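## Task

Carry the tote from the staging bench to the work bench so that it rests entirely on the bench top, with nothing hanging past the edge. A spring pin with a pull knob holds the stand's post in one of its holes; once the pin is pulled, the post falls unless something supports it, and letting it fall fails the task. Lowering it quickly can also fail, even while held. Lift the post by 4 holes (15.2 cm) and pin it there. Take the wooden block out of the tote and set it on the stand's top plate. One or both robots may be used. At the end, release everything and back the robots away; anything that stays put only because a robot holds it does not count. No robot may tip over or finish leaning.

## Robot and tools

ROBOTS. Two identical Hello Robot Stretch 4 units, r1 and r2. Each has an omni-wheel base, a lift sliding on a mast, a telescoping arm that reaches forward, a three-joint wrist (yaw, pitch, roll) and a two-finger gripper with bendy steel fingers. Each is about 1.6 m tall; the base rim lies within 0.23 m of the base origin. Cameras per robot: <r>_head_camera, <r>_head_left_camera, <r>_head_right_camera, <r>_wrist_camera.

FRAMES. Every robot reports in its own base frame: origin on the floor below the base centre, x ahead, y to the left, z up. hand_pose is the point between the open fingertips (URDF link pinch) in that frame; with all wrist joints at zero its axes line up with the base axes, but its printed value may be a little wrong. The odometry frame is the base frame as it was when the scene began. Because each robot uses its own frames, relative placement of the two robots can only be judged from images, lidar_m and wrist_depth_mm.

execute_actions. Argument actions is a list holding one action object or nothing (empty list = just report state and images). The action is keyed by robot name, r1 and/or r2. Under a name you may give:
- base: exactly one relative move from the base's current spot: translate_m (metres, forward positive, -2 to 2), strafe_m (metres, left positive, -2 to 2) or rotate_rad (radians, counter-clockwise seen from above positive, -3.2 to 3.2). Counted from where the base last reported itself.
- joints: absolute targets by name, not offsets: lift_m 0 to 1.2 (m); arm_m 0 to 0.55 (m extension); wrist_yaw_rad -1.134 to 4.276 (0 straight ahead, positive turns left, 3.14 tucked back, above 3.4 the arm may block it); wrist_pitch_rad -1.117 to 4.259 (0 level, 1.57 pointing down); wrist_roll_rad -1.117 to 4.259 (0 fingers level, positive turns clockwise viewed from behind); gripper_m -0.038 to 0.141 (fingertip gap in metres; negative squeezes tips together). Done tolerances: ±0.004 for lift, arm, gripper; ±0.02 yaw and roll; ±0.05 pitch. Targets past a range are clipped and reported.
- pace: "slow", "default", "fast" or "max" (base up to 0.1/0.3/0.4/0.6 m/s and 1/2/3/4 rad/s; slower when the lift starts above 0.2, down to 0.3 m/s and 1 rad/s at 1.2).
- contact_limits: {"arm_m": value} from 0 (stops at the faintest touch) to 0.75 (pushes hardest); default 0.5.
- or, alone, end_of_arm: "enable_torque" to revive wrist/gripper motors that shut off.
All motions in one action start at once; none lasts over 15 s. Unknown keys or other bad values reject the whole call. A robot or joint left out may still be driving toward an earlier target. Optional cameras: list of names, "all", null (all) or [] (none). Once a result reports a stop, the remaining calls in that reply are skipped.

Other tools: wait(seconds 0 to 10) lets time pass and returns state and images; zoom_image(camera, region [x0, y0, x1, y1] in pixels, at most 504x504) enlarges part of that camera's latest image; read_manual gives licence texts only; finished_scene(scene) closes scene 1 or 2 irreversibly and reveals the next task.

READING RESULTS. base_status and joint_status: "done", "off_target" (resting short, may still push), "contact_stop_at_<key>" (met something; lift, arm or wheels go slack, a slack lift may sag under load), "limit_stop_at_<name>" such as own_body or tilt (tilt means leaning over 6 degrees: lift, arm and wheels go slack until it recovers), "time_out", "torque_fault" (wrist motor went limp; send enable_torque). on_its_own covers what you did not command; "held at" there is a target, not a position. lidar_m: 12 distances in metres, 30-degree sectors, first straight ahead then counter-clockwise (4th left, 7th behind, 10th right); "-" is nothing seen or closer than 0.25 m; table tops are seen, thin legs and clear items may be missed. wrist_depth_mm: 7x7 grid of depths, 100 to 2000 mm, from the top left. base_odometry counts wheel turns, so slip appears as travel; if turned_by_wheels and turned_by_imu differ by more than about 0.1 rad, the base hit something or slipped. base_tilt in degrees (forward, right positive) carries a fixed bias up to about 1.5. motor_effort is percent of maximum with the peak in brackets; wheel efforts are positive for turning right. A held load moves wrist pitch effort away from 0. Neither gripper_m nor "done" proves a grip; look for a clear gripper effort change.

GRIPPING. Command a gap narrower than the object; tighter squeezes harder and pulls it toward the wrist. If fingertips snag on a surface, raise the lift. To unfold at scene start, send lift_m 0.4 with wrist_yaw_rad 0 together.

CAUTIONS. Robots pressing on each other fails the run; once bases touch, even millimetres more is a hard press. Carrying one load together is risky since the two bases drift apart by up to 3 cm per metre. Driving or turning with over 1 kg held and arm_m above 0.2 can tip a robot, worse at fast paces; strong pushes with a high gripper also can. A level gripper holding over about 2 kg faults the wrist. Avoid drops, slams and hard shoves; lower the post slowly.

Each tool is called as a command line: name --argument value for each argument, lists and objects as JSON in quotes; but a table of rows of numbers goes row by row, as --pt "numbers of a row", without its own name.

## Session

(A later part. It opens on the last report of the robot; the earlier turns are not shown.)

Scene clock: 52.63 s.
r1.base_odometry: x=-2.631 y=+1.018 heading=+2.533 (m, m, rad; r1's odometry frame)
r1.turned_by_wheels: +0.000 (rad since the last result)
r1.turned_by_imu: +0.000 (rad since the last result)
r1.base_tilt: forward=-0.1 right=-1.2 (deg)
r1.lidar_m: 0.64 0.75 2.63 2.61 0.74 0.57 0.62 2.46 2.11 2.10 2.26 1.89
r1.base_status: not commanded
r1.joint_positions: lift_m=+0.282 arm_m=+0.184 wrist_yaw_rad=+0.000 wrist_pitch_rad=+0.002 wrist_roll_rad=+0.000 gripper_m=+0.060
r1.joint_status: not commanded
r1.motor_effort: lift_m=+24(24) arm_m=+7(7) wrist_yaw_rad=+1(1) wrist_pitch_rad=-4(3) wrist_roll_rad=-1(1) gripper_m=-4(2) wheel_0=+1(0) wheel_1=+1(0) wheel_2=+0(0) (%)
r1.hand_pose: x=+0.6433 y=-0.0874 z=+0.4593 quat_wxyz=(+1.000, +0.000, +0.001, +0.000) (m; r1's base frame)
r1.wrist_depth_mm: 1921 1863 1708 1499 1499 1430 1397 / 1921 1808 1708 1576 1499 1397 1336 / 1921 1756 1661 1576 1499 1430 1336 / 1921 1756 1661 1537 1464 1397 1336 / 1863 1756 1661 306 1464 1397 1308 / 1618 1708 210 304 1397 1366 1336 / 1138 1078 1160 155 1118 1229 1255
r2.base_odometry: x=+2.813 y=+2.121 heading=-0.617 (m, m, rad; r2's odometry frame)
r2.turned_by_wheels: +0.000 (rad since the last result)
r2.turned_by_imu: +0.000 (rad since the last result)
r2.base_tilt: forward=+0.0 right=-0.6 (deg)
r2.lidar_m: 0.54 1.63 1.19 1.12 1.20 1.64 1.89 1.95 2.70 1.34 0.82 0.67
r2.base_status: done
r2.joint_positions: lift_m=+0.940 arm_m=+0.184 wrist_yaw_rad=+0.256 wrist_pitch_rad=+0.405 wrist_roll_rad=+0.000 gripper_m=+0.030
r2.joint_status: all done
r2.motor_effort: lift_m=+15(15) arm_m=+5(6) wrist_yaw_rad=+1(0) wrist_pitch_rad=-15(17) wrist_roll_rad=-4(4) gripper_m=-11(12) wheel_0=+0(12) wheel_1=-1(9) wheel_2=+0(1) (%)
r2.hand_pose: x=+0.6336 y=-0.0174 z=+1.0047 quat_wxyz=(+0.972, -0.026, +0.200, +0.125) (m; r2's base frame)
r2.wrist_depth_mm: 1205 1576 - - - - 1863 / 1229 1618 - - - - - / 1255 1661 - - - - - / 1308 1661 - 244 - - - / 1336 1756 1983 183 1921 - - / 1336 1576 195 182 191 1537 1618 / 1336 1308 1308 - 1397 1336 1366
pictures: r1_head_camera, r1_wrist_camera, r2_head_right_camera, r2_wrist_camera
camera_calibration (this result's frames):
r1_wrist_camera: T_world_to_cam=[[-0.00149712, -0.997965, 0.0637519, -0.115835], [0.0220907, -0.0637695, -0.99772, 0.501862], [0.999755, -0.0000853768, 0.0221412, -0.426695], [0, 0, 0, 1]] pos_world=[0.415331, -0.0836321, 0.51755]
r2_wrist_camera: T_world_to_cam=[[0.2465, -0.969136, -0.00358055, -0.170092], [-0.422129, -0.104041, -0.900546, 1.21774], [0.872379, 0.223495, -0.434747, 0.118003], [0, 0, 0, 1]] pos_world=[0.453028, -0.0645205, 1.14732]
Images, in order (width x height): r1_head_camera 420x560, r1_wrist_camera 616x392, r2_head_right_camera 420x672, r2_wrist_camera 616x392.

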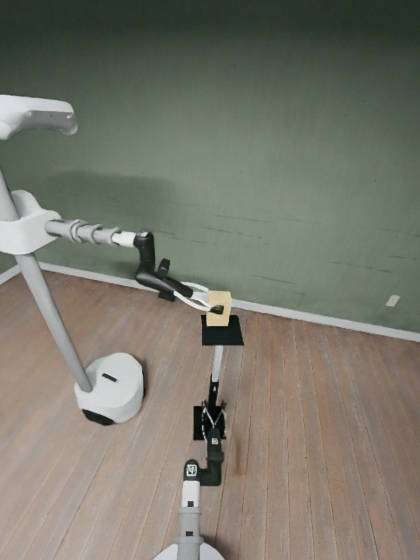

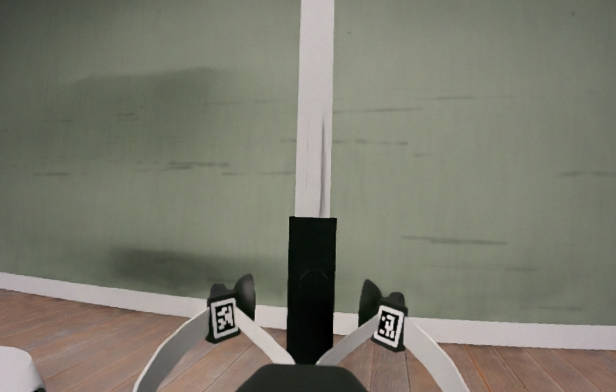

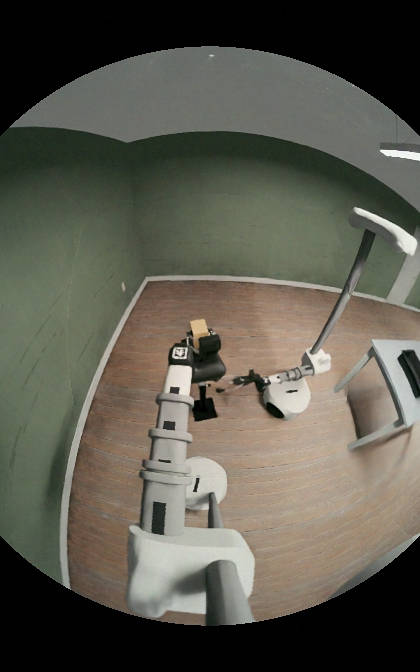

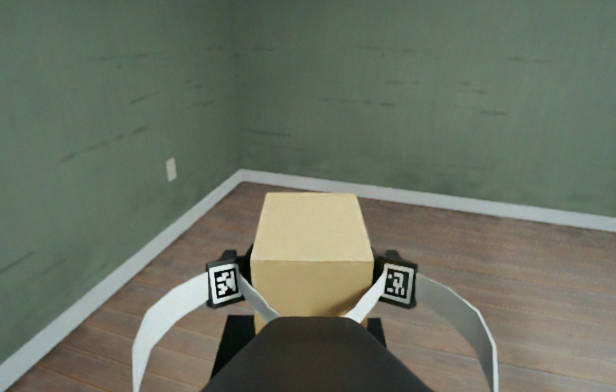

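execute_actions --actions '[{"r1": {"joints": {"arm_m": 0.22}}, "r2": {"joints": {"arm_m": 0.197, "lift_m": 0.895}}}]' --cameras '["r1_wrist_camera", "r1_head_camera", "r2_head_right_camera"]'

zoom_image --camera "r1_wrist_camera" --region '[200, 190, 420, 380]'

zoom_image --camera "r1_head_camera" --region '[160, 280, 290, 460]'

Scene clock: 53.97 s.
r1.base_odometry: x=-2.631 y=+1.018 heading=+2.533 (m, m, rad; r1's odometry frame)
r1.turned_by_wheels: +0.000 (rad since the last result)
r1.turned_by_imu: +0.000 (rad since the last result)
r1.base_tilt: forward=-0.1 right=-1.2 (deg)
r1.lidar_m: 0.64 0.72 2.63 2.61 0.72 0.58 0.61 2.48 2.12 2.11 2.20 1.91
r1.base_status: not commanded
r1.joint_positions: lift_m=+0.282 arm_m=+0.219 wrist_yaw_rad=+0.000 wrist_pitch_rad=+0.002 wrist_roll_rad=+0.000 gripper_m=+0.060
r1.joint_status: all done
r1.motor_effort: lift_m=+24(24) arm_m=+6(7) wrist_yaw_rad=+1(1) wrist_pitch_rad=-4(3) wrist_roll_rad=-1(1) gripper_m=-3(1) wheel_0=+1(0) wheel_1=+1(0) wheel_2=+0(0) (%)
r1.hand_pose: x=+0.6783 y=-0.0874 z=+0.4593 quat_wxyz=(+1.000, +0.000, +0.001, +0.000) (m; r1's base frame)
r1.wrist_depth_mm: 1863 1756 1661 1499 1464 1397 1336 / 1863 1756 1618 1499 1464 1397 1336 / 1863 1756 1618 1499 1464 1397 1308 / 1863 1708 1618 281 1430 1366 1308 / 1808 1708 1618 271 1430 1366 1308 / 1661 1661 211 268 1366 1336 1281 / 1118 1078 1138 155 1098 1229 1229
r2.base_odometry: x=+2.813 y=+2.121 heading=-0.617 (m, m, rad; r2's odometry frame)
r2.turned_by_wheels: +0.000 (rad since the last result)
r2.turned_by_imu: +0.000 (rad since the last result)
r2.base_tilt: forward=+0.0 right=-0.5 (deg)
r2.lidar_m: 0.53 1.62 1.16 1.13 1.18 1.65 1.89 1.98 2.72 1.34 0.82 0.65
r2.base_status: not commanded
r2.joint_positions: lift_m=+0.895 arm_m=+0.196 wrist_yaw_rad=+0.256 wrist_pitch_rad=+0.405 wrist_roll_rad=+0.000 gripper_m=+0.030
r2.joint_status: all done
r2.motor_effort: lift_m=+14(18) arm_m=+6(6) wrist_yaw_rad=+2(1) wrist_pitch_rad=-16(15) wrist_roll_rad=-3(4) gripper_m=-10(10) wheel_0=+0(1) wheel_1=-1(1) wheel_2=+0(0) (%)
r2.hand_pose: x=+0.6455 y=-0.0175 z=+0.9597 quat_wxyz=(+0.972, -0.026, +0.200, +0.125) (m; r2's base frame)
r2.wrist_depth_mm: 1229 1576 - - - - 1921 / 1229 1618 - - - - 1983 / 1255 1661 - - - - - / 1308 1756 - 245 - - - / 1336 1708 1808 183 1921 1983 1983 / 1336 1499 195 182 191 1464 1537 / 1255 1255 290 - 1308 1308 1308
pictures: r1_head_camera, r1_wrist_camera, r2_head_right_camera
camera_calibration (this result's frames):
r1_wrist_camera: T_world_to_cam=[[-0.00152567, -0.997965, 0.0637517, -0.115771], [0.0220889, -0.0637698, -0.99772, 0.50109], [0.999755, -0.000113992, 0.0221412, -0.46169], [0, 0, 0, 1]] pos_world=[0.450331, -0.0836339, 0.51755]
Images, in order (width x height): r1_head_camera 420x560, r1_wrist_camera 616x392, r2_head_right_camera 420x672.

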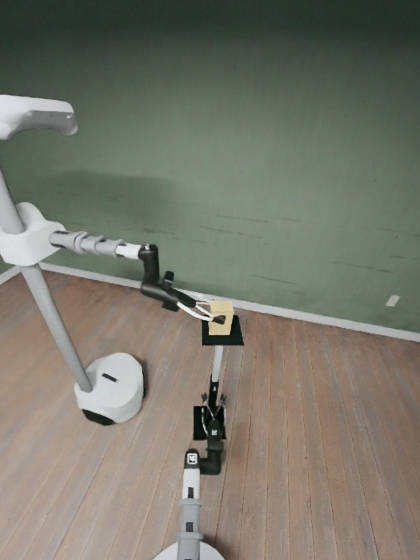

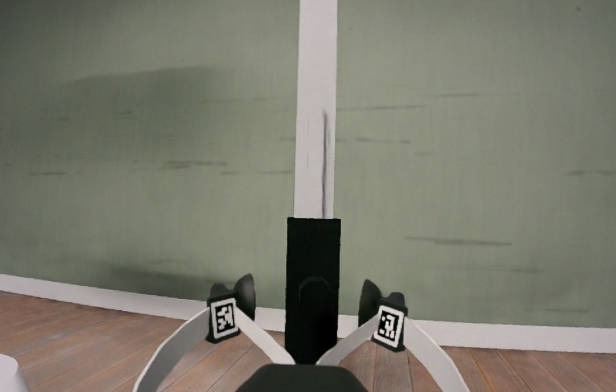

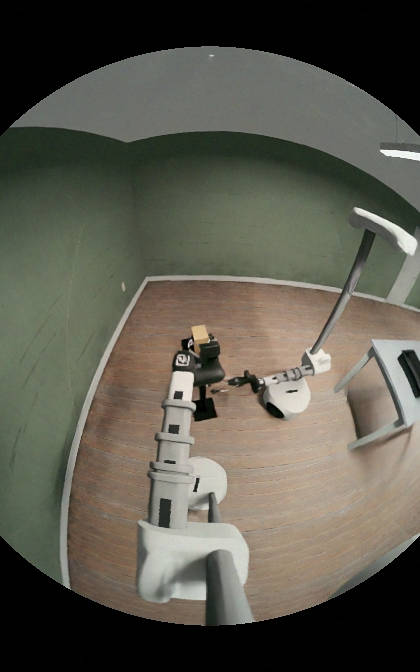

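Region (200, 190, 420, 380) of r1_wrist_camera's 616x392 image, scaled by 2.291; it fills the top 435 rows of this view, and the rest is white.

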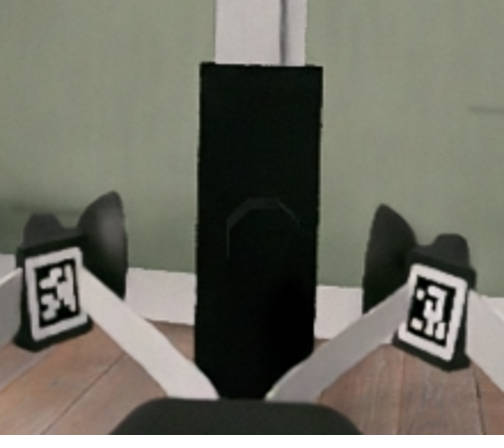

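Region (160, 280, 290, 460) of r1_head_camera's 420x560 image, scaled by 2.800, with more detail than that image has.

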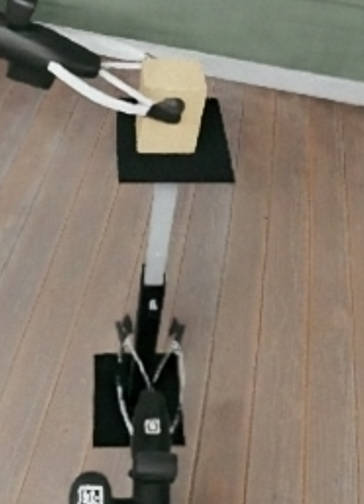

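execute_actions --actions '[{"r1": {"base": {"strafe_m": -0.005}, "joints": {"arm_m": 0.233, "gripper_m": 0.04}, "pace": "slow"}, "r2": {"joints": {"lift_m": 0.879}, "pace": "slow"}}]' --cameras '["r1_wrist_camera"]'

Scene clock: 55.27 s.
r1.base_odometry: x=-2.629 y=+1.022 heading=+2.533 (m, m, rad; r1's odometry frame)
r1.turned_by_wheels: +0.000 (rad since the last result)
r1.turned_by_imu: +0.000 (rad since the last result)
r1.base_tilt: forward=-0.1 right=-1.2 (deg)
r1.lidar_m: 0.66 0.73 2.62 2.59 0.74 0.59 0.56 2.50 2.13 2.12 2.23 1.89
r1.base_status: done
r1.joint_positions: lift_m=+0.282 arm_m=+0.232 wrist_yaw_rad=+0.000 wrist_pitch_rad=+0.002 wrist_roll_rad=+0.000 gripper_m=+0.040
r1.joint_status: all done
r1.motor_effort: lift_m=+24(24) arm_m=+6(6) wrist_yaw_rad=+1(1) wrist_pitch_rad=-4(4) wrist_roll_rad=-1(1) gripper_m=-4(1) wheel_0=+2(5) wheel_1=-3(1) wheel_2=+0(1) (%)
r1.hand_pose: x=+0.6912 y=-0.0874 z=+0.4593 quat_wxyz=(+1.000, +0.000, +0.001, +0.000) (m; r1's base frame)
r1.wrist_depth_mm: 1863 1756 1661 1499 1464 1366 1336 / 1863 1756 1618 1499 1464 1366 1308 / 1863 1708 1661 1499 1430 1366 1281 / 1808 1708 1618 1499 1464 1366 1281 / 1808 1708 1618 257 1430 1336 1281 / 1618 1661 218 234 1336 1336 1308 / 1138 1118 1078 253 1098 1229 1255
r2.base_odometry: x=+2.813 y=+2.121 heading=-0.617 (m, m, rad; r2's odometry frame)
r2.turned_by_wheels: +0.000 (rad since the last result)
r2.turned_by_imu: +0.000 (rad since the last result)
r2.base_tilt: forward=-0.1 right=-0.6 (deg)
r2.lidar_m: 0.54 1.63 1.18 1.13 1.19 1.64 1.89 1.99 2.71 1.32 0.83 0.68
r2.base_status: not commanded
r2.joint_positions: lift_m=+0.880 arm_m=+0.196 wrist_yaw_rad=+0.256 wrist_pitch_rad=+0.396 wrist_roll_rad=+0.000 gripper_m=+0.030
r2.joint_status: all done
r2.motor_effort: lift_m=+11(15) arm_m=+6(6) wrist_yaw_rad=+1(1) wrist_pitch_rad=+12(15) wrist_roll_rad=-2(4) gripper_m=-11(13) wheel_0=+0(1) wheel_1=-2(1) wheel_2=+0(0) (%)
r2.hand_pose: x=+0.6466 y=-0.0172 z=+0.9466 quat_wxyz=(+0.972, -0.025, +0.195, +0.125) (m; r2's base frame)
r2.wrist_depth_mm: 1229 1576 - - - - 1921 / 1205 1661 - - - - 1983 / 1255 1661 - - - - - / 1308 1756 - 242 - - - / 1308 1756 1808 181 1863 1983 1921 / 1366 1537 195 182 196 1499 1537 / 1255 1281 270 - 1281 1308 1308
pictures: r1_wrist_camera
camera_calibration (this result's frames):
r1_wrist_camera: T_world_to_cam=[[-0.00152575, -0.997965, 0.0637518, -0.115752], [0.0220888, -0.06377, -0.99772, 0.500803], [0.999755, -0.000114063, 0.0221412, -0.474657], [0, 0, 0, 1]] pos_world=[0.463302, -0.0836338, 0.51755]
Images, in order (width x height): r1_wrist_camera 616x392.

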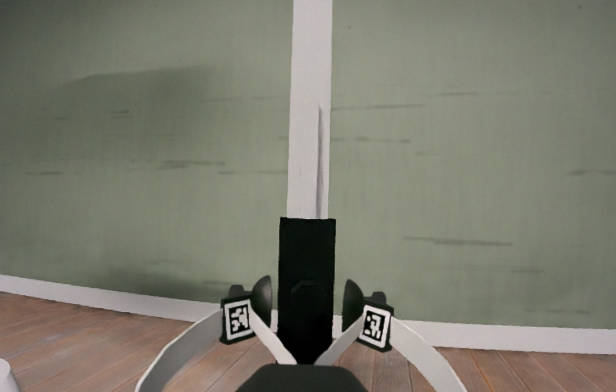

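execute_actions --actions '[{"r2": {"joints": {"gripper_m": 0.1, "lift_m": 0.884}}}]' --cameras '[]'

execute_actions --actions '[{"r2": {"joints": {"arm_m": 0.02, "wrist_pitch_rad": 0.0, "lift_m": 0.8}, "pace": "fast"}}]' --cameras '[]'

execute_actions --actions '[{"r2": {"joints": {"lift_m": 0.64}, "pace": "fast"}}]' --cameras '["r2_wrist_camera", "r1_head_camera"]'

Scene clock: 57.17 s.
r1.base_odometry: x=-2.629 y=+1.022 heading=+2.533 (m, m, rad; r1's odometry frame)
r1.turned_by_wheels: +0.000 (rad since the last result)
r1.turned_by_imu: +0.001 (rad since the last result)
r1.base_tilt: forward=-0.1 right=-1.2 (deg)
r1.lidar_m: 0.64 0.74 2.63 2.60 0.72 0.60 0.60 2.52 2.12 2.12 2.26 1.89
r1.base_status: not commanded
r1.joint_positions: lift_m=+0.282 arm_m=+0.232 wrist_yaw_rad=+0.000 wrist_pitch_rad=+0.002 wrist_roll_rad=+0.000 gripper_m=+0.040
r1.joint_status: not commanded
r1.motor_effort: lift_m=+24(24) arm_m=+6(7) wrist_yaw_rad=+1(1) wrist_pitch_rad=-4(4) wrist_roll_rad=-1(2) gripper_m=-5(6) wheel_0=+2(2) wheel_1=-3(3) wheel_2=+0(0) (%)
r1.hand_pose: x=+0.6912 y=-0.0874 z=+0.4593 quat_wxyz=(+1.000, +0.000, +0.001, +0.000) (m; r1's base frame)
r1.wrist_depth_mm: 1863 1756 1618 1499 1464 1366 1308 / 1863 1756 1618 1499 1464 1366 1308 / 1863 1708 1618 1499 1430 1366 1281 / 1863 1708 1576 1464 1430 1366 1281 / 1808 1708 1576 256 1430 1336 1281 / 1661 1661 218 235 1397 1336 1281 / 1138 1118 1078 254 1118 1229 1255
r2.base_odometry: x=+2.813 y=+2.121 heading=-0.617 (m, m, rad; r2's odometry frame)
r2.turned_by_wheels: +0.000 (rad since the last result)
r2.turned_by_imu: +0.000 (rad since the last result)
r2.base_tilt: forward=+0.0 right=-0.6 (deg)
r2.lidar_m: 0.52 1.60 1.19 1.13 1.19 1.64 1.89 1.98 2.72 1.34 0.83 0.67
r2.base_status: not commanded
r2.joint_positions: lift_m=+0.884 arm_m=+0.196 wrist_yaw_rad=+0.256 wrist_pitch_rad=+0.402 wrist_roll_rad=+0.000 gripper_m=+0.100
r2.joint_status: all done
r2.motor_effort: lift_m=+21(21) arm_m=+6(6) wrist_yaw_rad=+3(2) wrist_pitch_rad=-4(13) wrist_roll_rad=-3(4) gripper_m=+2(13) wheel_0=+0(1) wheel_1=-1(1) wheel_2=+0(0) (%)
r2.hand_pose: x=+0.6459 y=-0.0174 z=+0.9491 quat_wxyz=(+0.972, -0.025, +0.198, +0.125) (m; r2's base frame)
r2.wrist_depth_mm: 1205 1576 - - - - 1983 / 1229 1576 - - - - 1983 / 1255 1661 - - - - - / 1308 1708 - 240 - - - / 1308 1708 225 187 228 1863 1921 / 1366 1537 290 155 290 1464 1537 / 1229 1255 270 - 1255 1281 1308
pictures: none
No camera images: the call's "cameras" was empty. Leave "cameras" out to get every camera's image.

Scene clock: 58.53 s.
r1.base_odometry: x=-2.629 y=+1.022 heading=+2.533 (m, m, rad; r1's odometry frame)
r1.turned_by_wheels: +0.000 (rad since the last result)
r1.turned_by_imu: +0.000 (rad since the last result)
r1.base_tilt: forward=-0.1 right=-1.2 (deg)
r1.lidar_m: 0.64 0.75 2.62 2.61 0.72 0.60 0.60 2.46 2.09 2.10 2.25 1.90
r1.base_status: not commanded
r1.joint_positions: lift_m=+0.282 arm_m=+0.232 wrist_yaw_rad=+0.000 wrist_pitch_rad=+0.002 wrist_roll_rad=+0.000 gripper_m=+0.040
r1.joint_status: not commanded
r1.motor_effort: lift_m=+24(24) arm_m=+6(6) wrist_yaw_rad=+1(1) wrist_pitch_rad=-4(4) wrist_roll_rad=-1(1) gripper_m=-4(4) wheel_0=+2(2) wheel_1=-3(3) wheel_2=+0(0) (%)
r1.hand_pose: x=+0.6912 y=-0.0874 z=+0.4593 quat_wxyz=(+1.000, +0.000, +0.001, +0.000) (m; r1's base frame)
r1.wrist_depth_mm: 1921 1756 1661 1499 1464 1366 1308 / 1808 1708 1618 1499 1464 1366 1308 / 1863 1708 1618 1464 1430 1366 1308 / 1808 1708 1576 1499 1430 1366 1308 / 1808 1661 1576 257 1430 1336 1281 / 1661 1661 219 236 1397 1336 1281 / 1138 1098 1060 254 1098 1229 1255
r2.base_odometry: x=+2.813 y=+2.121 heading=-0.617 (m, m, rad; r2's odometry frame)
r2.turned_by_wheels: +0.000 (rad since the last result)
r2.turned_by_imu: +0.000 (rad since the last result)
r2.base_tilt: forward=+0.0 right=-0.6 (deg)
r2.lidar_m: 0.54 1.62 1.17 1.14 1.19 1.64 1.88 1.97 2.69 1.34 0.81 0.67
r2.base_status: not commanded
r2.joint_positions: lift_m=+0.800 arm_m=+0.021 wrist_yaw_rad=+0.256 wrist_pitch_rad=+0.002 wrist_roll_rad=+0.000 gripper_m=+0.100
r2.joint_status: all done
r2.motor_effort: lift_m=+14(20) arm_m=-6(8) wrist_yaw_rad=-1(1) wrist_pitch_rad=-6(11) wrist_roll_rad=-3(4) gripper_m=+0(1) wheel_0=+0(0) wheel_1=-1(1) wheel_2=+0(0) (%)
r2.hand_pose: x=+0.4931 y=-0.0115 z=+0.9779 quat_wxyz=(+0.992, +0.000, +0.001, +0.128) (m; r2's base frame)
r2.wrist_depth_mm: 1229 1618 - - - - - / 1255 1576 - - - - - / 1281 1661 - - - - - / 1281 1661 - - - - - / 1281 1708 - - 340 - - / 1255 1618 - 155 343 - - / 1308 1576 - - 353 - -
pictures: none
No camera images: the call's "cameras" was empty. Leave "cameras" out to get every camera's image.

Scene clock: 59.93 s.
r1.base_odometry: x=-2.629 y=+1.022 heading=+2.533 (m, m, rad; r1's odometry frame)
r1.turned_by_wheels: +0.000 (rad since the last result)
r1.turned_by_imu: +0.000 (rad since the last result)
r1.base_tilt: forward=-0.1 right=-1.2 (deg)
r1.lidar_m: 0.64 0.76 2.65 2.63 0.72 0.59 0.57 2.51 2.11 2.09 2.25 1.90
r1.base_status: not commanded
r1.joint_positions: lift_m=+0.282 arm_m=+0.232 wrist_yaw_rad=+0.000 wrist_pitch_rad=+0.002 wrist_roll_rad=+0.000 gripper_m=+0.040
r1.joint_status: not commanded
r1.motor_effort: lift_m=+24(24) arm_m=+6(7) wrist_yaw_rad=+1(1) wrist_pitch_rad=-3(4) wrist_roll_rad=-2(1) gripper_m=-4(4) wheel_0=+2(2) wheel_1=-3(3) wheel_2=+0(0) (%)
r1.hand_pose: x=+0.6912 y=-0.0874 z=+0.4593 quat_wxyz=(+1.000, +0.000, +0.001, +0.000) (m; r1's base frame)
r1.wrist_depth_mm: 1863 1756 1661 1499 1430 1366 1308 / 1808 1756 1618 1499 1430 1366 1308 / 1808 1708 1576 1499 1430 1336 1308 / 1756 1708 1618 1464 1430 1366 1308 / 1808 1661 1618 257 1430 1366 1308 / 1618 1661 219 236 1397 1336 1281 / 1160 1118 1078 254 1098 1229 1229
r2.base_odometry: x=+2.813 y=+2.121 heading=-0.617 (m, m, rad; r2's odometry frame)
r2.turned_by_wheels: +0.000 (rad since the last result)
r2.turned_by_imu: +0.000 (rad since the last result)
r2.base_tilt: forward=-0.1 right=-0.6 (deg)
r2.lidar_m: 0.55 1.62 1.18 1.12 1.18 1.65 1.89 1.97 2.73 1.34 0.82 0.67
r2.base_status: not commanded
r2.joint_positions: lift_m=+0.640 arm_m=+0.021 wrist_yaw_rad=+0.256 wrist_pitch_rad=+0.002 wrist_roll_rad=+0.000 gripper_m=+0.100
r2.joint_status: all done
r2.motor_effort: lift_m=+14(14) arm_m=-5(5) wrist_yaw_rad=+0(1) wrist_pitch_rad=-5(6) wrist_roll_rad=-3(2) gripper_m=+0(0) wheel_0=+0(0) wheel_1=-1(1) wheel_2=+0(0) (%)
r2.hand_pose: x=+0.4931 y=-0.0115 z=+0.8179 quat_wxyz=(+0.992, +0.000, +0.001, +0.128) (m; r2's base frame)
r2.wrist_depth_mm: 1255 1618 - - - - - / 1229 1618 - - 334 - - / 1229 1661 - - - - - / 1255 1661 - - - - - / 1281 1661 - - - - - / 1281 1576 - 155 - - - / 1308 1537 1808 - 1808 1708 1808
pictures: r1_head_camera, r2_wrist_camera
camera_calibration (this result's frames):
r2_wrist_camera: T_world_to_cam=[[0.248327, -0.968657, -0.00601111, -0.129329], [-0.0466422, -0.00575856, -0.998895, 0.887279], [0.967553, 0.248333, -0.0466103, -0.206078], [0, 0, 0, 1]] pos_world=[0.272892, -0.0689898, 0.875916]
Images, in order (width x height): r1_head_camera 420x560, r2_wrist_camera 616x392.

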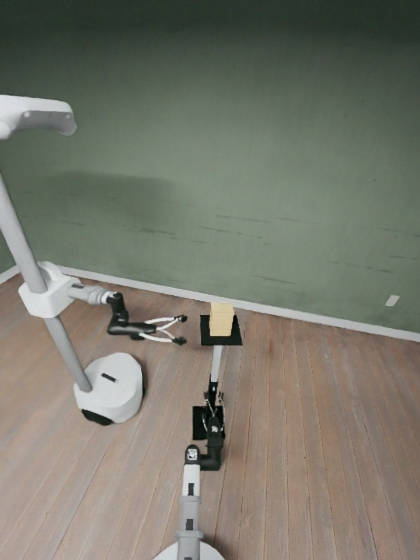

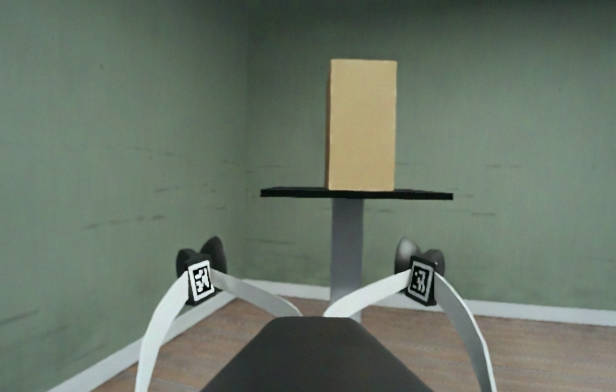

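execute_actions --actions '[]'

Scene clock: 60.23 s.
r1.base_odometry: x=-2.629 y=+1.022 heading=+2.533 (m, m, rad; r1's odometry frame)
r1.turned_by_wheels: +0.000 (rad since the last result)
r1.turned_by_imu: +0.000 (rad since the last result)
r1.base_tilt: forward=-0.1 right=-1.2 (deg)
r1.lidar_m: 0.64 0.76 2.64 2.63 0.72 0.58 0.59 2.47 2.09 2.10 2.25 1.90
r1.base_status: not commanded
r1.joint_positions: lift_m=+0.282 arm_m=+0.232 wrist_yaw_rad=+0.000 wrist_pitch_rad=+0.002 wrist_roll_rad=+0.000 gripper_m=+0.040
r1.joint_status: not commanded
r1.motor_effort: lift_m=+24(24) arm_m=+7(7) wrist_yaw_rad=+1(1) wrist_pitch_rad=-4(4) wrist_roll_rad=-1(1) gripper_m=-3(4) wheel_0=+2(2) wheel_1=-3(3) wheel_2=+0(0) (%)
r1.hand_pose: x=+0.6912 y=-0.0874 z=+0.4593 quat_wxyz=(+1.000, +0.000, +0.001, +0.000) (m; r1's base frame)
r1.wrist_depth_mm: 1863 1708 1618 1499 1464 1366 1308 / 1863 1708 1618 1464 1464 1366 1336 / 1808 1708 1618 1499 1464 1366 1281 / 1808 1708 1618 1464 1430 1336 1281 / 1808 1708 1576 257 1430 1336 1281 / 1661 1661 219 235 1366 1336 1281 / 1138 1098 1060 254 1098 1229 1229
r2.base_odometry: x=+2.813 y=+2.121 heading=-0.617 (m, m, rad; r2's odometry frame)
r2.turned_by_wheels: +0.000 (rad since the last result)
r2.turned_by_imu: +0.000 (rad since the last result)
r2.base_tilt: forward=-0.1 right=-0.6 (deg)
r2.lidar_m: 0.53 1.59 1.18 1.14 1.17 1.65 1.88 1.97 2.70 1.35 0.83 0.67
r2.base_status: not commanded
r2.joint_positions: lift_m=+0.640 arm_m=+0.021 wrist_yaw_rad=+0.256 wrist_pitch_rad=+0.002 wrist_roll_rad=+0.000 gripper_m=+0.100
r2.joint_status: all done
r2.motor_effort: lift_m=+14(14) arm_m=-5(5) wrist_yaw_rad=+2(1) wrist_pitch_rad=-6(6) wrist_roll_rad=-3(2) gripper_m=+2(0) wheel_0=+1(0) wheel_1=-1(1) wheel_2=+0(0) (%)
r2.hand_pose: x=+0.4931 y=-0.0115 z=+0.8179 quat_wxyz=(+0.992, +0.000, +0.001, +0.128) (m; r2's base frame)
r2.wrist_depth_mm: 1281 1618 - - - - - / 1255 1618 - - 332 - - / 1229 1661 - - - - - / 1255 1661 - - - - - / 1281 1618 - - - - - / 1281 1618 - 154 - - - / 1281 1537 1756 - 1863 1708 1808
pictures: r1_head_camera, r1_head_left_camera, r1_head_right_camera, r1_wrist_camera, r2_head_camera, r2_head_left_camera, r2_head_right_camera, r2_wrist_camera
camera_calibration (this result's frames):
r1_wrist_camera: T_world_to_cam=[[-0.00152569, -0.997965, 0.063752, -0.115752], [0.0220888, -0.0637701, -0.99772, 0.500803], [0.999755, -0.000114005, 0.0221412, -0.474657], [0, 0, 0, 1]] pos_world=[0.463302, -0.0836338, 0.51755]
r2_wrist_camera: T_world_to_cam=[[0.248327, -0.968657, -0.00601111, -0.129329], [-0.0466423, -0.00575859, -0.998895, 0.887279], [0.967553, 0.248333, -0.0466104, -0.206078], [0, 0, 0, 1]] pos_world=[0.272892, -0.0689898, 0.875916]
Images, in order (width x height): r1_head_camera 420x560, r1_head_left_camera 420x672, r1_head_right_camera 420x672, r1_wrist_camera 616x392, r2_head_camera 420x560, r2_head_left_camera 420x672, r2_head_right_camera 420x672, r2_wrist_camera 616x392.

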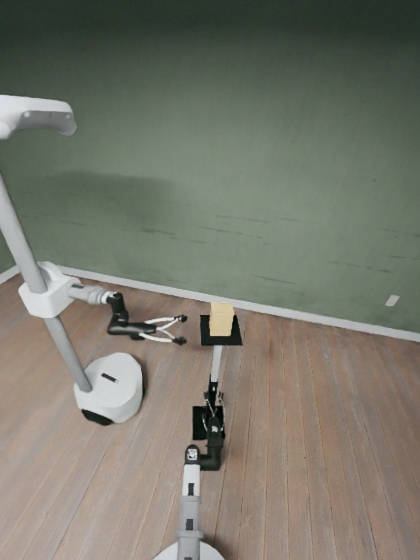

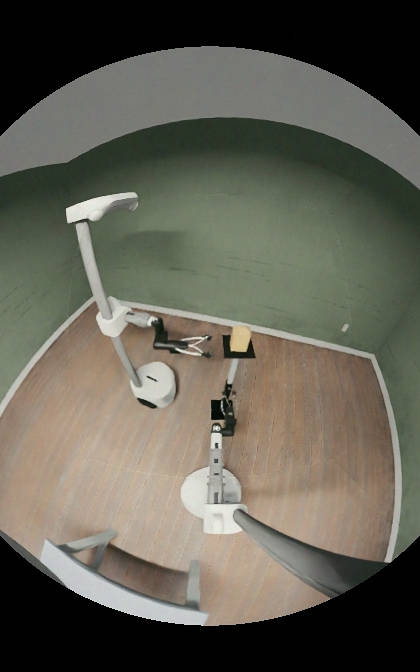

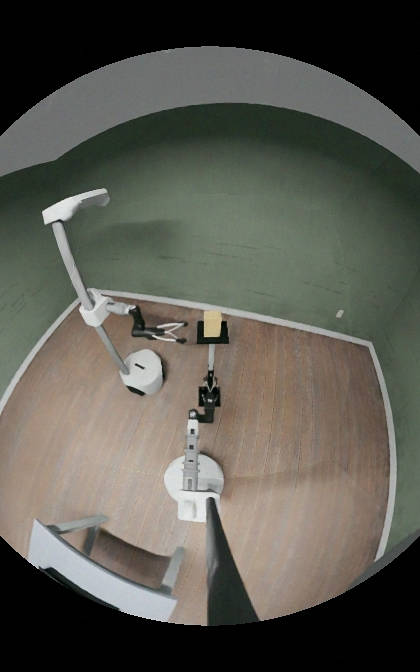

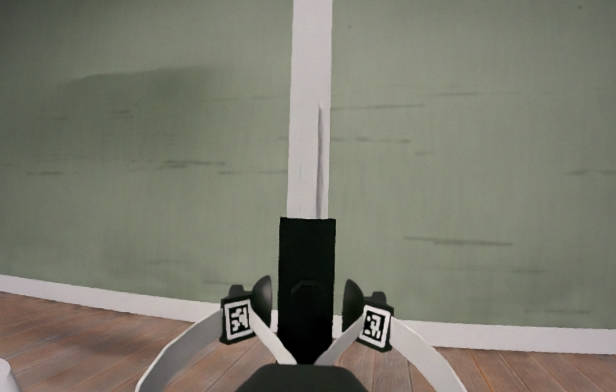

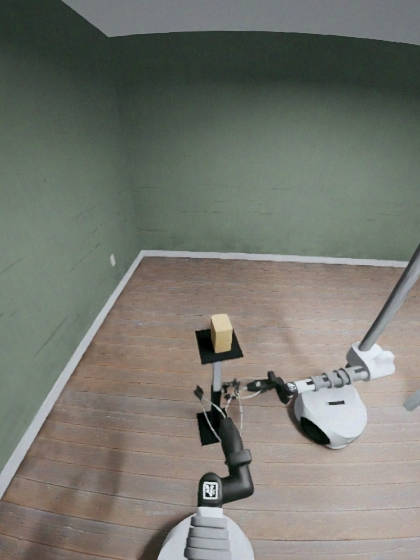

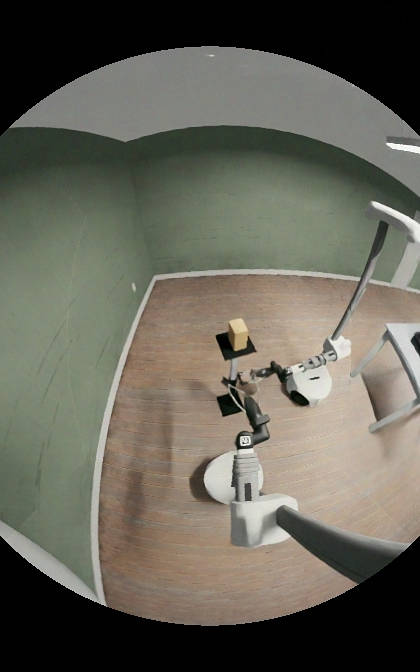

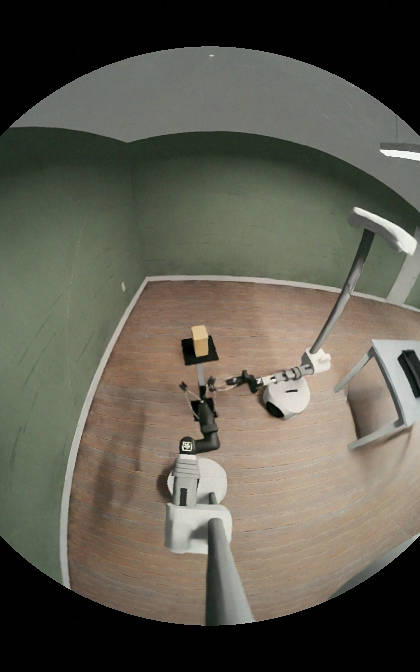

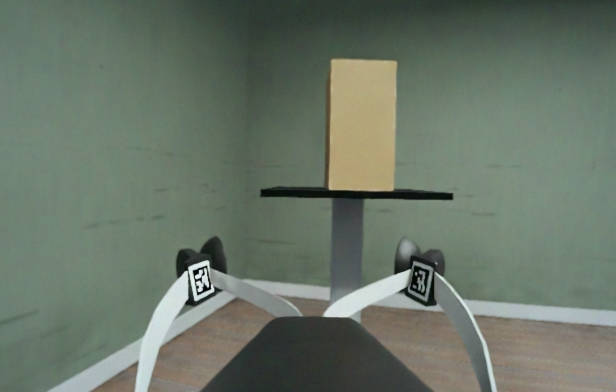

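execute_actions --actions '[{"r2": {"joints": {"arm_m": 0.17}, "contact_limits": {"arm_m": 0.2}}}]' --cameras '["r2_wrist_camera", "r1_head_camera", "r2_head_camera"]'

Scene clock: 61.80 s.
r1.base_odometry: x=-2.629 y=+1.022 heading=+2.533 (m, m, rad; r1's odometry frame)
r1.turned_by_wheels: +0.000 (rad since the last result)
r1.turned_by_imu: +0.001 (rad since the last result)
r1.base_tilt: forward=-0.1 right=-1.2 (deg)
r1.lidar_m: 0.64 0.71 2.63 2.61 0.73 0.60 0.59 2.51 2.12 2.12 2.23 1.88
r1.base_status: not commanded
r1.joint_positions: lift_m=+0.282 arm_m=+0.232 wrist_yaw_rad=+0.000 wrist_pitch_rad=+0.002 wrist_roll_rad=+0.000 gripper_m=+0.040
r1.joint_status: not commanded
r1.motor_effort: lift_m=+24(24) arm_m=+6(6) wrist_yaw_rad=+1(0) wrist_pitch_rad=-4(3) wrist_roll_rad=-1(1) gripper_m=-5(2) wheel_0=+2(2) wheel_1=-3(3) wheel_2=+0(0) (%)
r1.hand_pose: x=+0.6912 y=-0.0874 z=+0.4593 quat_wxyz=(+1.000, +0.000, +0.001, +0.000) (m; r1's base frame)
r1.wrist_depth_mm: 1921 1708 1618 1499 1430 1366 1308 / 1863 1708 1618 1464 1430 1397 1308 / 1863 1756 1618 1464 1430 1366 1308 / 1863 1708 1618 1499 1430 1336 1281 / 1756 1661 1618 257 1430 1336 1281 / 1661 1618 218 235 1366 1336 1281 / 1138 1118 1078 253 1098 1205 1255
r2.base_odometry: x=+2.813 y=+2.121 heading=-0.617 (m, m, rad; r2's odometry frame)
r2.turned_by_wheels: +0.000 (rad since the last result)
r2.turned_by_imu: +0.000 (rad since the last result)
r2.base_tilt: forward=+0.0 right=-0.6 (deg)
r2.lidar_m: 0.57 1.63 1.19 1.12 1.19 1.64 1.88 1.98 2.70 1.34 0.83 0.67
r2.base_status: not commanded
r2.joint_positions: lift_m=+0.640 arm_m=+0.169 wrist_yaw_rad=+0.256 wrist_pitch_rad=+0.002 wrist_roll_rad=+0.000 gripper_m=+0.100
r2.joint_status: all done
r2.motor_effort: lift_m=+14(14) arm_m=+6(4) wrist_yaw_rad=+2(0) wrist_pitch_rad=-5(5) wrist_roll_rad=-3(3) gripper_m=+1(1) wheel_0=+0(1) wheel_1=-1(2) wheel_2=+0(0) (%)
r2.contact_limits: arm_m 0.2
r2.hand_pose: x=+0.6411 y=-0.0115 z=+0.8179 quat_wxyz=(+0.992, +0.000, +0.001, +0.128) (m; r2's base frame)
r2.wrist_depth_mm: 1255 1618 - 190 - - - / 1255 1618 - 191 - - - / 1229 1661 - 193 - - - / 1255 1499 - 194 196 - - / 1255 1661 - 224 - - - / 1255 1618 - 155 - - - / 1308 1576 1808 - 1808 1708 1756
pictures: r1_head_camera, r2_head_camera, r2_wrist_camera
camera_calibration (this result's frames):
r2_wrist_camera: T_world_to_cam=[[0.248427, -0.968632, -0.00601184, -0.166125], [-0.0465144, -0.0057299, -0.998901, 0.894145], [0.967533, 0.248433, -0.0464788, -0.349419], [0, 0, 0, 1]] pos_world=[0.420935, -0.0689835, 0.875924]
Images, in order (width x height): r1_head_camera 420x560, r2_head_camera 420x560, r2_wrist_camera 616x392.

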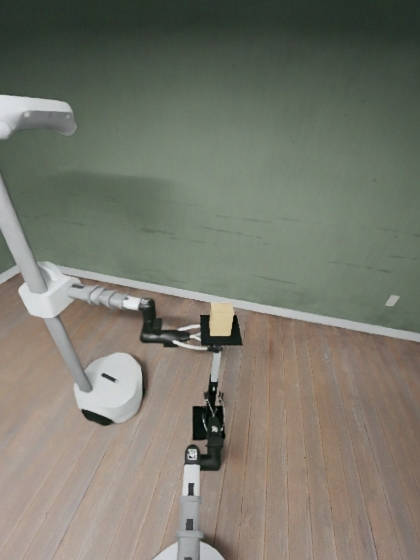

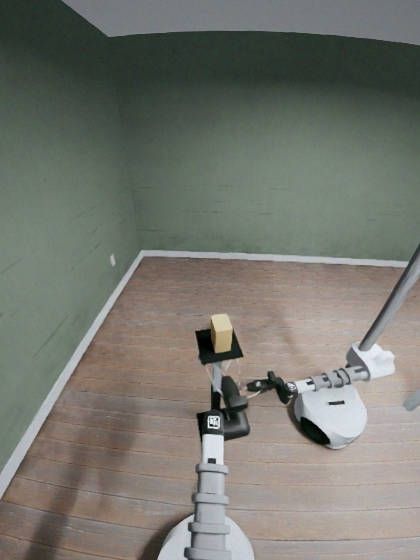

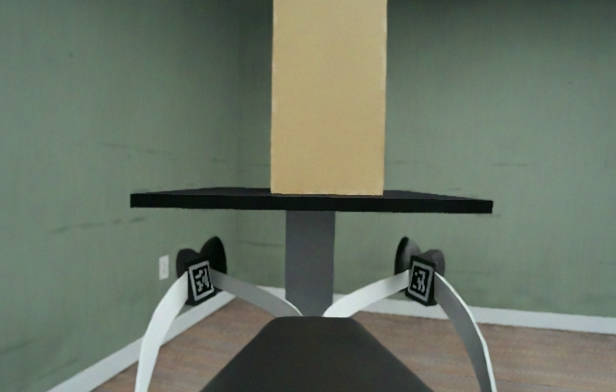

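execute_actions --actions '[{"r2": {"joints": {"arm_m": 0.178, "lift_m": 0.655, "gripper_m": 0.045}, "contact_limits": {"arm_m": 0.2}}}]' --cameras '["r2_wrist_camera", "r1_head_camera"]'

Scene clock: 63.37 s.
r1.base_odometry: x=-2.629 y=+1.022 heading=+2.533 (m, m, rad; r1's odometry frame)
r1.turned_by_wheels: +0.000 (rad since the last result)
r1.turned_by_imu: +0.001 (rad since the last result)
r1.base_tilt: forward=-0.1 right=-1.2 (deg)
r1.lidar_m: 0.62 0.77 2.60 2.62 0.74 0.58 0.60 2.50 2.12 2.10 2.24 1.89
r1.base_status: not commanded
r1.joint_positions: lift_m=+0.282 arm_m=+0.232 wrist_yaw_rad=+0.000 wrist_pitch_rad=+0.002 wrist_roll_rad=+0.000 gripper_m=+0.040
r1.joint_status: not commanded
r1.motor_effort: lift_m=+23(24) arm_m=+6(6) wrist_yaw_rad=+0(1) wrist_pitch_rad=-3(3) wrist_roll_rad=-1(1) gripper_m=-2(2) wheel_0=+2(2) wheel_1=-3(3) wheel_2=+0(0) (%)
r1.hand_pose: x=+0.6912 y=-0.0874 z=+0.4593 quat_wxyz=(+1.000, +0.000, +0.001, +0.000) (m; r1's base frame)
r1.wrist_depth_mm: 1863 1756 1661 1499 1464 1366 1308 / 1863 1661 1618 1499 1430 1366 1281 / 1808 1756 1618 1499 1430 1397 1308 / 1808 1708 1576 1464 1430 1336 1281 / 1756 1661 1576 257 1430 1336 1281 / 1661 1618 219 234 1366 1336 1281 / 1160 1118 1078 254 1098 1229 1255
r2.base_odometry: x=+2.813 y=+2.121 heading=-0.617 (m, m, rad; r2's odometry frame)
r2.turned_by_wheels: +0.000 (rad since the last result)
r2.turned_by_imu: +0.000 (rad since the last result)
r2.base_tilt: forward=-0.1 right=-0.6 (deg)
r2.lidar_m: 0.58 1.61 1.19 1.13 1.18 1.64 1.88 1.97 2.70 1.35 0.83 0.67
r2.base_status: not commanded
r2.joint_positions: lift_m=+0.655 arm_m=+0.177 wrist_yaw_rad=+0.256 wrist_pitch_rad=+0.002 wrist_roll_rad=+0.000 gripper_m=+0.045
r2.joint_status: all done
r2.motor_effort: lift_m=+22(23) arm_m=+6(5) wrist_yaw_rad=+1(1) wrist_pitch_rad=-5(6) wrist_roll_rad=-3(3) gripper_m=-3(1) wheel_0=+1(1) wheel_1=-1(1) wheel_2=+0(0) (%)
r2.contact_limits: arm_m 0.2
r2.hand_pose: x=+0.6491 y=-0.0115 z=+0.8323 quat_wxyz=(+0.992, +0.000, +0.001, +0.128) (m; r2's base frame)
r2.wrist_depth_mm: 1255 1618 - 183 - - - / 1229 1661 - 184 - - - / 1255 1661 - 185 - - - / 1255 1661 - 187 - - - / 1255 1499 198 217 196 - - / 1255 1661 - 161 - - - / 1308 1499 1863 - 1863 1708 1808
pictures: r1_head_camera, r2_wrist_camera
camera_calibration (this result's frames):
r2_wrist_camera: T_world_to_cam=[[0.248413, -0.968636, -0.00601161, -0.168019], [-0.0465324, -0.00573408, -0.9989, 0.90883], [0.967536, 0.248419, -0.0464973, -0.356467], [0, 0, 0, 1]] pos_world=[0.428923, -0.0689844, 0.890246]
Images, in order (width x height): r1_head_camera 420x560, r2_wrist_camera 616x392.

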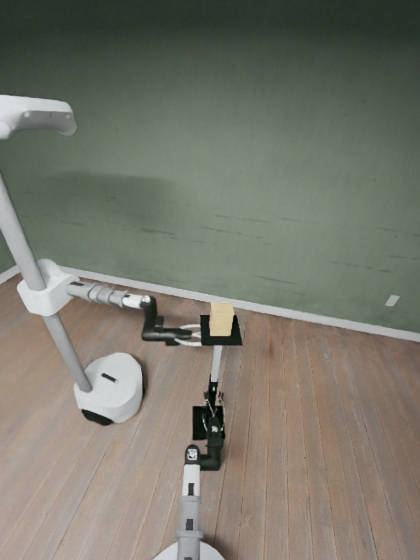

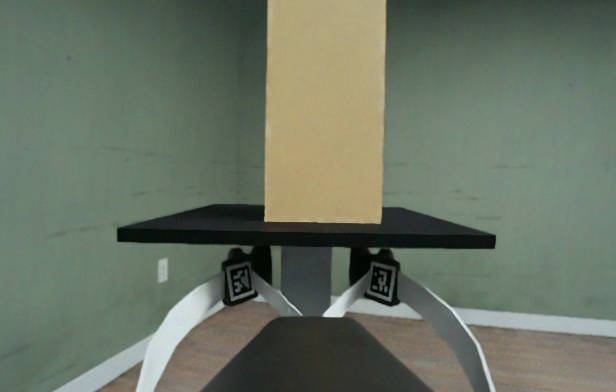

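execute_actions --actions '[{"r2": {"joints": {"gripper_m": -0.015}}, "r1": {"joints": {"gripper_m": -0.005}}}]' --cameras '["r2_wrist_camera", "r1_wrist_camera", "r2_head_camera"]'

Scene clock: 64.83 s.
r1.base_odometry: x=-2.628 y=+1.022 heading=+2.533 (m, m, rad; r1's odometry frame)
r1.turned_by_wheels: +0.000 (rad since the last result)
r1.turned_by_imu: +0.000 (rad since the last result)
r1.base_tilt: forward=-0.1 right=-1.2 (deg)
r1.lidar_m: 0.63 0.73 2.62 2.62 0.72 0.58 0.58 2.48 2.10 2.10 2.28 1.91
r1.base_status: not commanded
r1.joint_positions: lift_m=+0.282 arm_m=+0.232 wrist_yaw_rad=+0.002 wrist_pitch_rad=+0.003 wrist_roll_rad=+0.000 gripper_m=-0.004
r1.joint_status: all done
r1.motor_effort: lift_m=+24(23) arm_m=+3(6) wrist_yaw_rad=-6(6) wrist_pitch_rad=-5(5) wrist_roll_rad=-1(2) gripper_m=-19(22) wheel_0=+0(2) wheel_1=-3(3) wheel_2=+0(0) (%)
r1.hand_pose: x=+0.6921 y=-0.0867 z=+0.4591 quat_wxyz=(+1.000, +0.000, +0.001, +0.001) (m; r1's base frame)
r1.wrist_depth_mm: 1863 1756 1618 1499 1464 1397 1336 / 1863 1756 1618 1499 1464 1397 1308 / 1808 1708 1618 1464 1430 1366 1308 / 1863 1708 1618 1464 1464 1366 1281 / 1808 1661 1576 256 1430 1366 1281 / 1661 1618 1537 216 1397 1336 1255 / 1138 1078 1078 253 180 1182 1255
r2.base_odometry: x=+2.813 y=+2.121 heading=-0.617 (m, m, rad; r2's odometry frame)
r2.turned_by_wheels: +0.000 (rad since the last result)
r2.turned_by_imu: +0.000 (rad since the last result)
r2.base_tilt: forward=+0.0 right=-0.6 (deg)
r2.lidar_m: 0.58 1.61 1.19 1.13 1.19 1.63 1.89 1.98 2.70 1.35 0.83 0.67
r2.base_status: not commanded
r2.joint_positions: lift_m=+0.655 arm_m=+0.178 wrist_yaw_rad=+0.262 wrist_pitch_rad=+0.003 wrist_roll_rad=+0.000 gripper_m=-0.014
r2.joint_status: all done
r2.on_its_own: wrist_yaw_rad is at rest, and its effort (-17) is outside its rest range (-13 to +13)
r2.motor_effort: lift_m=+22(22) arm_m=+0(6) wrist_yaw_rad=-17(16) wrist_pitch_rad=-8(8) wrist_roll_rad=-4(3) gripper_m=-21(21) wheel_0=+0(0) wheel_1=-1(1) wheel_2=+2(2) (%)
r2.hand_pose: x=+0.6502 y=-0.0097 z=+0.8321 quat_wxyz=(+0.991, +0.000, +0.001, +0.131) (m; r2's base frame)
r2.wrist_depth_mm: 1255 1618 - 178 - - - / 1229 1618 - 180 - - - / 1229 1661 - 181 - - - / 1255 1618 - 183 220 - - / 1255 1499 189 204 191 - - / 1281 1464 186 206 189 - - / 1281 1576 1808 - 1863 1708 1756
pictures: r1_wrist_camera, r2_head_camera, r2_wrist_camera
camera_calibration (this result's frames):
r1_wrist_camera: T_world_to_cam=[[0.000876778, -0.997964, 0.0637789, -0.116732], [0.0216483, -0.063745, -0.997731, 0.500969], [0.999765, 0.00225549, 0.0215483, -0.475046], [0, 0, 0, 1]] pos_world=[0.464192, -0.0834885, 0.517514]
r2_wrist_camera: T_world_to_cam=[[0.254232, -0.967125, -0.00600877, -0.170306], [-0.0471656, -0.0061926, -0.998868, 0.909071], [0.965993, 0.254227, -0.0471893, -0.356342], [0, 0, 0, 1]] pos_world=[0.430397, -0.0684855, 0.890203]
Images, in order (width x height): r1_wrist_camera 616x392, r2_head_camera 420x560, r2_wrist_camera 616x392.

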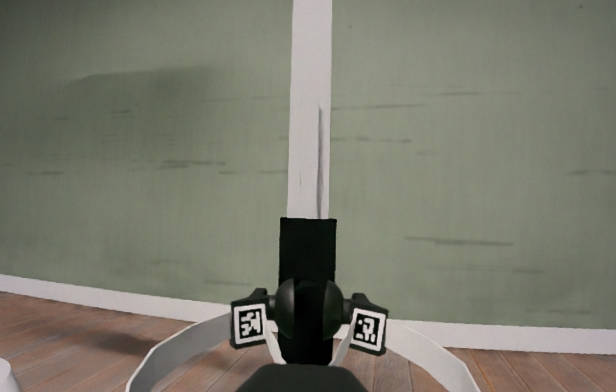

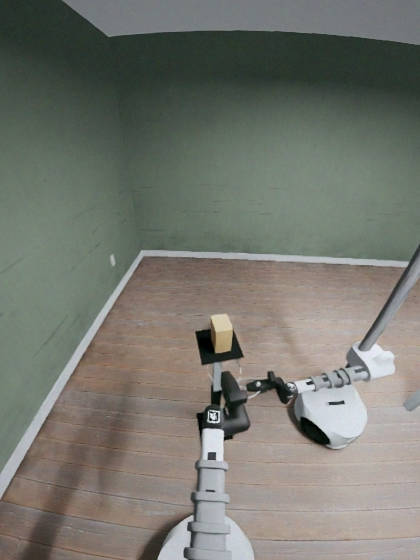

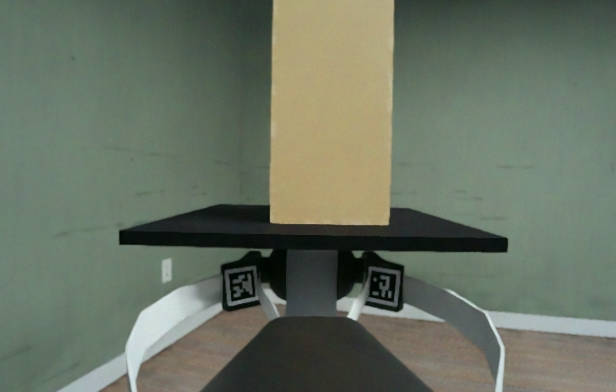

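execute_actions --actions '[{"r2": {"joints": {"wrist_yaw_rad": 0.268, "arm_m": 0.182, "lift_m": 0.659}, "pace": "slow"}}]' --cameras '[]'

execute_actions --actions '[{"r1": {"joints": {"arm_m": 0.215}, "pace": "slow", "contact_limits": {"arm_m": 0.3}}}]' --cameras '["r1_wrist_camera", "r2_head_camera"]'

Scene clock: 65.60 s.
r1.base_odometry: x=-2.628 y=+1.022 heading=+2.533 (m, m, rad; r1's odometry frame)
r1.turned_by_wheels: +0.000 (rad since the last result)
r1.turned_by_imu: +0.000 (rad since the last result)
r1.base_tilt: forward=-0.1 right=-1.2 (deg)
r1.lidar_m: 0.65 0.73 2.65 2.61 0.74 0.59 0.58 2.47 2.12 2.10 2.27 1.85
r1.base_status: not commanded
r1.joint_positions: lift_m=+0.282 arm_m=+0.232 wrist_yaw_rad=+0.002 wrist_pitch_rad=+0.003 wrist_roll_rad=+0.000 gripper_m=-0.004
r1.joint_status: not commanded
r1.motor_effort: lift_m=+24(24) arm_m=+3(3) wrist_yaw_rad=-6(6) wrist_pitch_rad=-5(6) wrist_roll_rad=-1(1) gripper_m=-20(17) wheel_0=+0(1) wheel_1=-3(3) wheel_2=+0(0) (%)
r1.hand_pose: x=+0.6921 y=-0.0867 z=+0.4591 quat_wxyz=(+1.000, +0.000, +0.001, +0.001) (m; r1's base frame)
r1.wrist_depth_mm: 1863 1756 1661 1499 1464 1366 1308 / 1863 1708 1576 1499 1464 1366 1308 / 1808 1708 1618 1499 1464 1336 1281 / 1808 1708 1618 1464 1430 1336 1281 / 1808 1661 1576 256 1430 1336 1281 / 1661 1661 1537 216 1397 1336 1308 / 1118 1078 1078 252 180 1205 1255
r2.base_odometry: x=+2.813 y=+2.121 heading=-0.617 (m, m, rad; r2's odometry frame)
r2.turned_by_wheels: +0.000 (rad since the last result)
r2.turned_by_imu: +0.000 (rad since the last result)
r2.base_tilt: forward=-0.1 right=-0.6 (deg)
r2.lidar_m: 0.58 1.63 1.19 1.12 1.18 1.63 1.89 1.96 2.72 1.34 0.83 0.67
r2.base_status: not commanded
r2.joint_positions: lift_m=+0.658 arm_m=+0.181 wrist_yaw_rad=+0.269 wrist_pitch_rad=+0.007 wrist_roll_rad=+0.000 gripper_m=-0.015
r2.joint_status: all done
r2.motor_effort: lift_m=+24(22) arm_m=+6(7) wrist_yaw_rad=-3(15) wrist_pitch_rad=-18(20) wrist_roll_rad=-3(4) gripper_m=-16(19) wheel_0=+0(1) wheel_1=-1(1) wheel_2=+3(2) (%)
r2.hand_pose: x=+0.6532 y=-0.0076 z=+0.8348 quat_wxyz=(+0.991, +0.000, +0.003, +0.134) (m; r2's base frame)
r2.wrist_depth_mm: 1229 1576 - 177 - - - / 1229 1618 - 179 - - - / 1229 1618 - 180 - - - / 1229 1661 - 181 222 - - / 1255 1499 189 201 171 - - / 1255 1499 186 205 189 - - / 1281 1576 1808 - 1808 1708 1756
pictures: none
No camera images: the call's "cameras" was empty. Leave "cameras" out to get every camera's image.

Scene clock: 66.73 s.
r1.base_odometry: x=-2.629 y=+1.022 heading=+2.533 (m, m, rad; r1's odometry frame)
r1.turned_by_wheels: +0.000 (rad since the last result)
r1.turned_by_imu: +0.000 (rad since the last result)
r1.base_tilt: forward=+0.0 right=-1.2 (deg)
r1.lidar_m: 0.63 0.75 2.61 2.63 0.71 0.59 0.59 2.52 2.13 2.10 2.26 1.90
r1.base_status: not commanded
r1.joint_positions: lift_m=+0.282 arm_m=+0.217 wrist_yaw_rad=+0.003 wrist_pitch_rad=+0.003 wrist_roll_rad=+0.000 gripper_m=-0.004
r1.joint_status: all done
r1.motor_effort: lift_m=+24(24) arm_m=-11(13) wrist_yaw_rad=-8(8) wrist_pitch_rad=-6(6) wrist_roll_rad=-1(1) gripper_m=-18(24) wheel_0=+0(0) wheel_1=-3(3) wheel_2=+0(0) (%)
r1.contact_limits: arm_m 0.3
r1.hand_pose: x=+0.6764 y=-0.0865 z=+0.4591 quat_wxyz=(+1.000, +0.000, +0.001, +0.002) (m; r1's base frame)
r1.wrist_depth_mm: 1863 1756 1661 1499 1464 1366 1336 / 1863 1756 1618 1537 1464 1397 1308 / 1863 1708 1661 1499 1464 1397 1308 / 1863 1756 1618 1499 1464 1366 1308 / 1863 1708 1618 271 1464 1366 1308 / 1661 1661 1576 205 1397 1366 1281 / 1160 1098 1078 270 640 1229 1255
r2.base_odometry: x=+2.813 y=+2.121 heading=-0.617 (m, m, rad; r2's odometry frame)
r2.turned_by_wheels: +0.000 (rad since the last result)
r2.turned_by_imu: +0.000 (rad since the last result)
r2.base_tilt: forward=+0.0 right=-0.6 (deg)
r2.lidar_m: 0.57 1.59 1.19 1.13 1.19 1.65 1.88 1.98 2.72 1.36 0.82 0.67
r2.base_status: not commanded
r2.joint_positions: lift_m=+0.658 arm_m=+0.181 wrist_yaw_rad=+0.269 wrist_pitch_rad=+0.015 wrist_roll_rad=+0.000 gripper_m=-0.015
r2.joint_status: not commanded
r2.on_its_own: wrist_pitch_rad is at rest, and its effort (-42) is outside its rest range (-23 to +23)
r2.motor_effort: lift_m=+24(24) arm_m=+5(6) wrist_yaw_rad=-1(4) wrist_pitch_rad=-42(47) wrist_roll_rad=-4(4) gripper_m=-16(15) wheel_0=+0(0) wheel_1=-1(1) wheel_2=+3(3) (%)
r2.hand_pose: x=+0.6533 y=-0.0076 z=+0.8325 quat_wxyz=(+0.991, -0.001, +0.007, +0.134) (m; r2's base frame)
r2.wrist_depth_mm: 1229 1576 - 175 - - - / 1229 1576 - 177 - - - / 1229 1618 - 179 - - - / 1255 1708 - 181 227 - - / 1229 1499 171 176 179 - - / 1255 1499 186 204 190 - - / 1281 1537 1756 - 1808 1618 1708
pictures: r1_wrist_camera, r2_head_camera
camera_calibration (this result's frames):
r1_wrist_camera: T_world_to_cam=[[0.00154385, -0.997963, 0.0637811, -0.116978], [0.0215426, -0.0637332, -0.997734, 0.501351], [0.999767, 0.00291437, 0.0214004, -0.459288], [0, 0, 0, 1]] pos_world=[0.448561, -0.0834483, 0.517505]
Images, in order (width x height): r1_wrist_camera 616x392, r2_head_camera 420x560.

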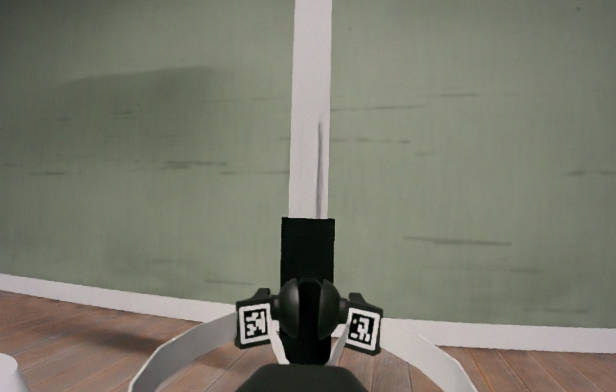

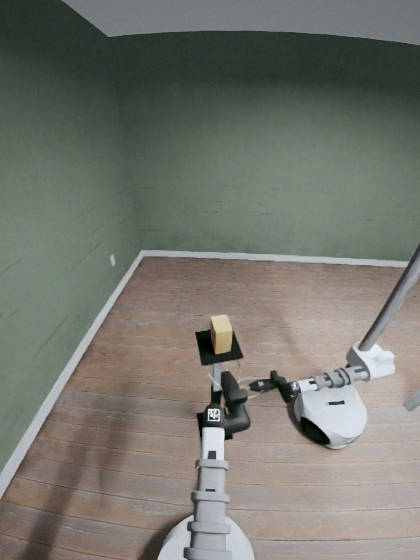

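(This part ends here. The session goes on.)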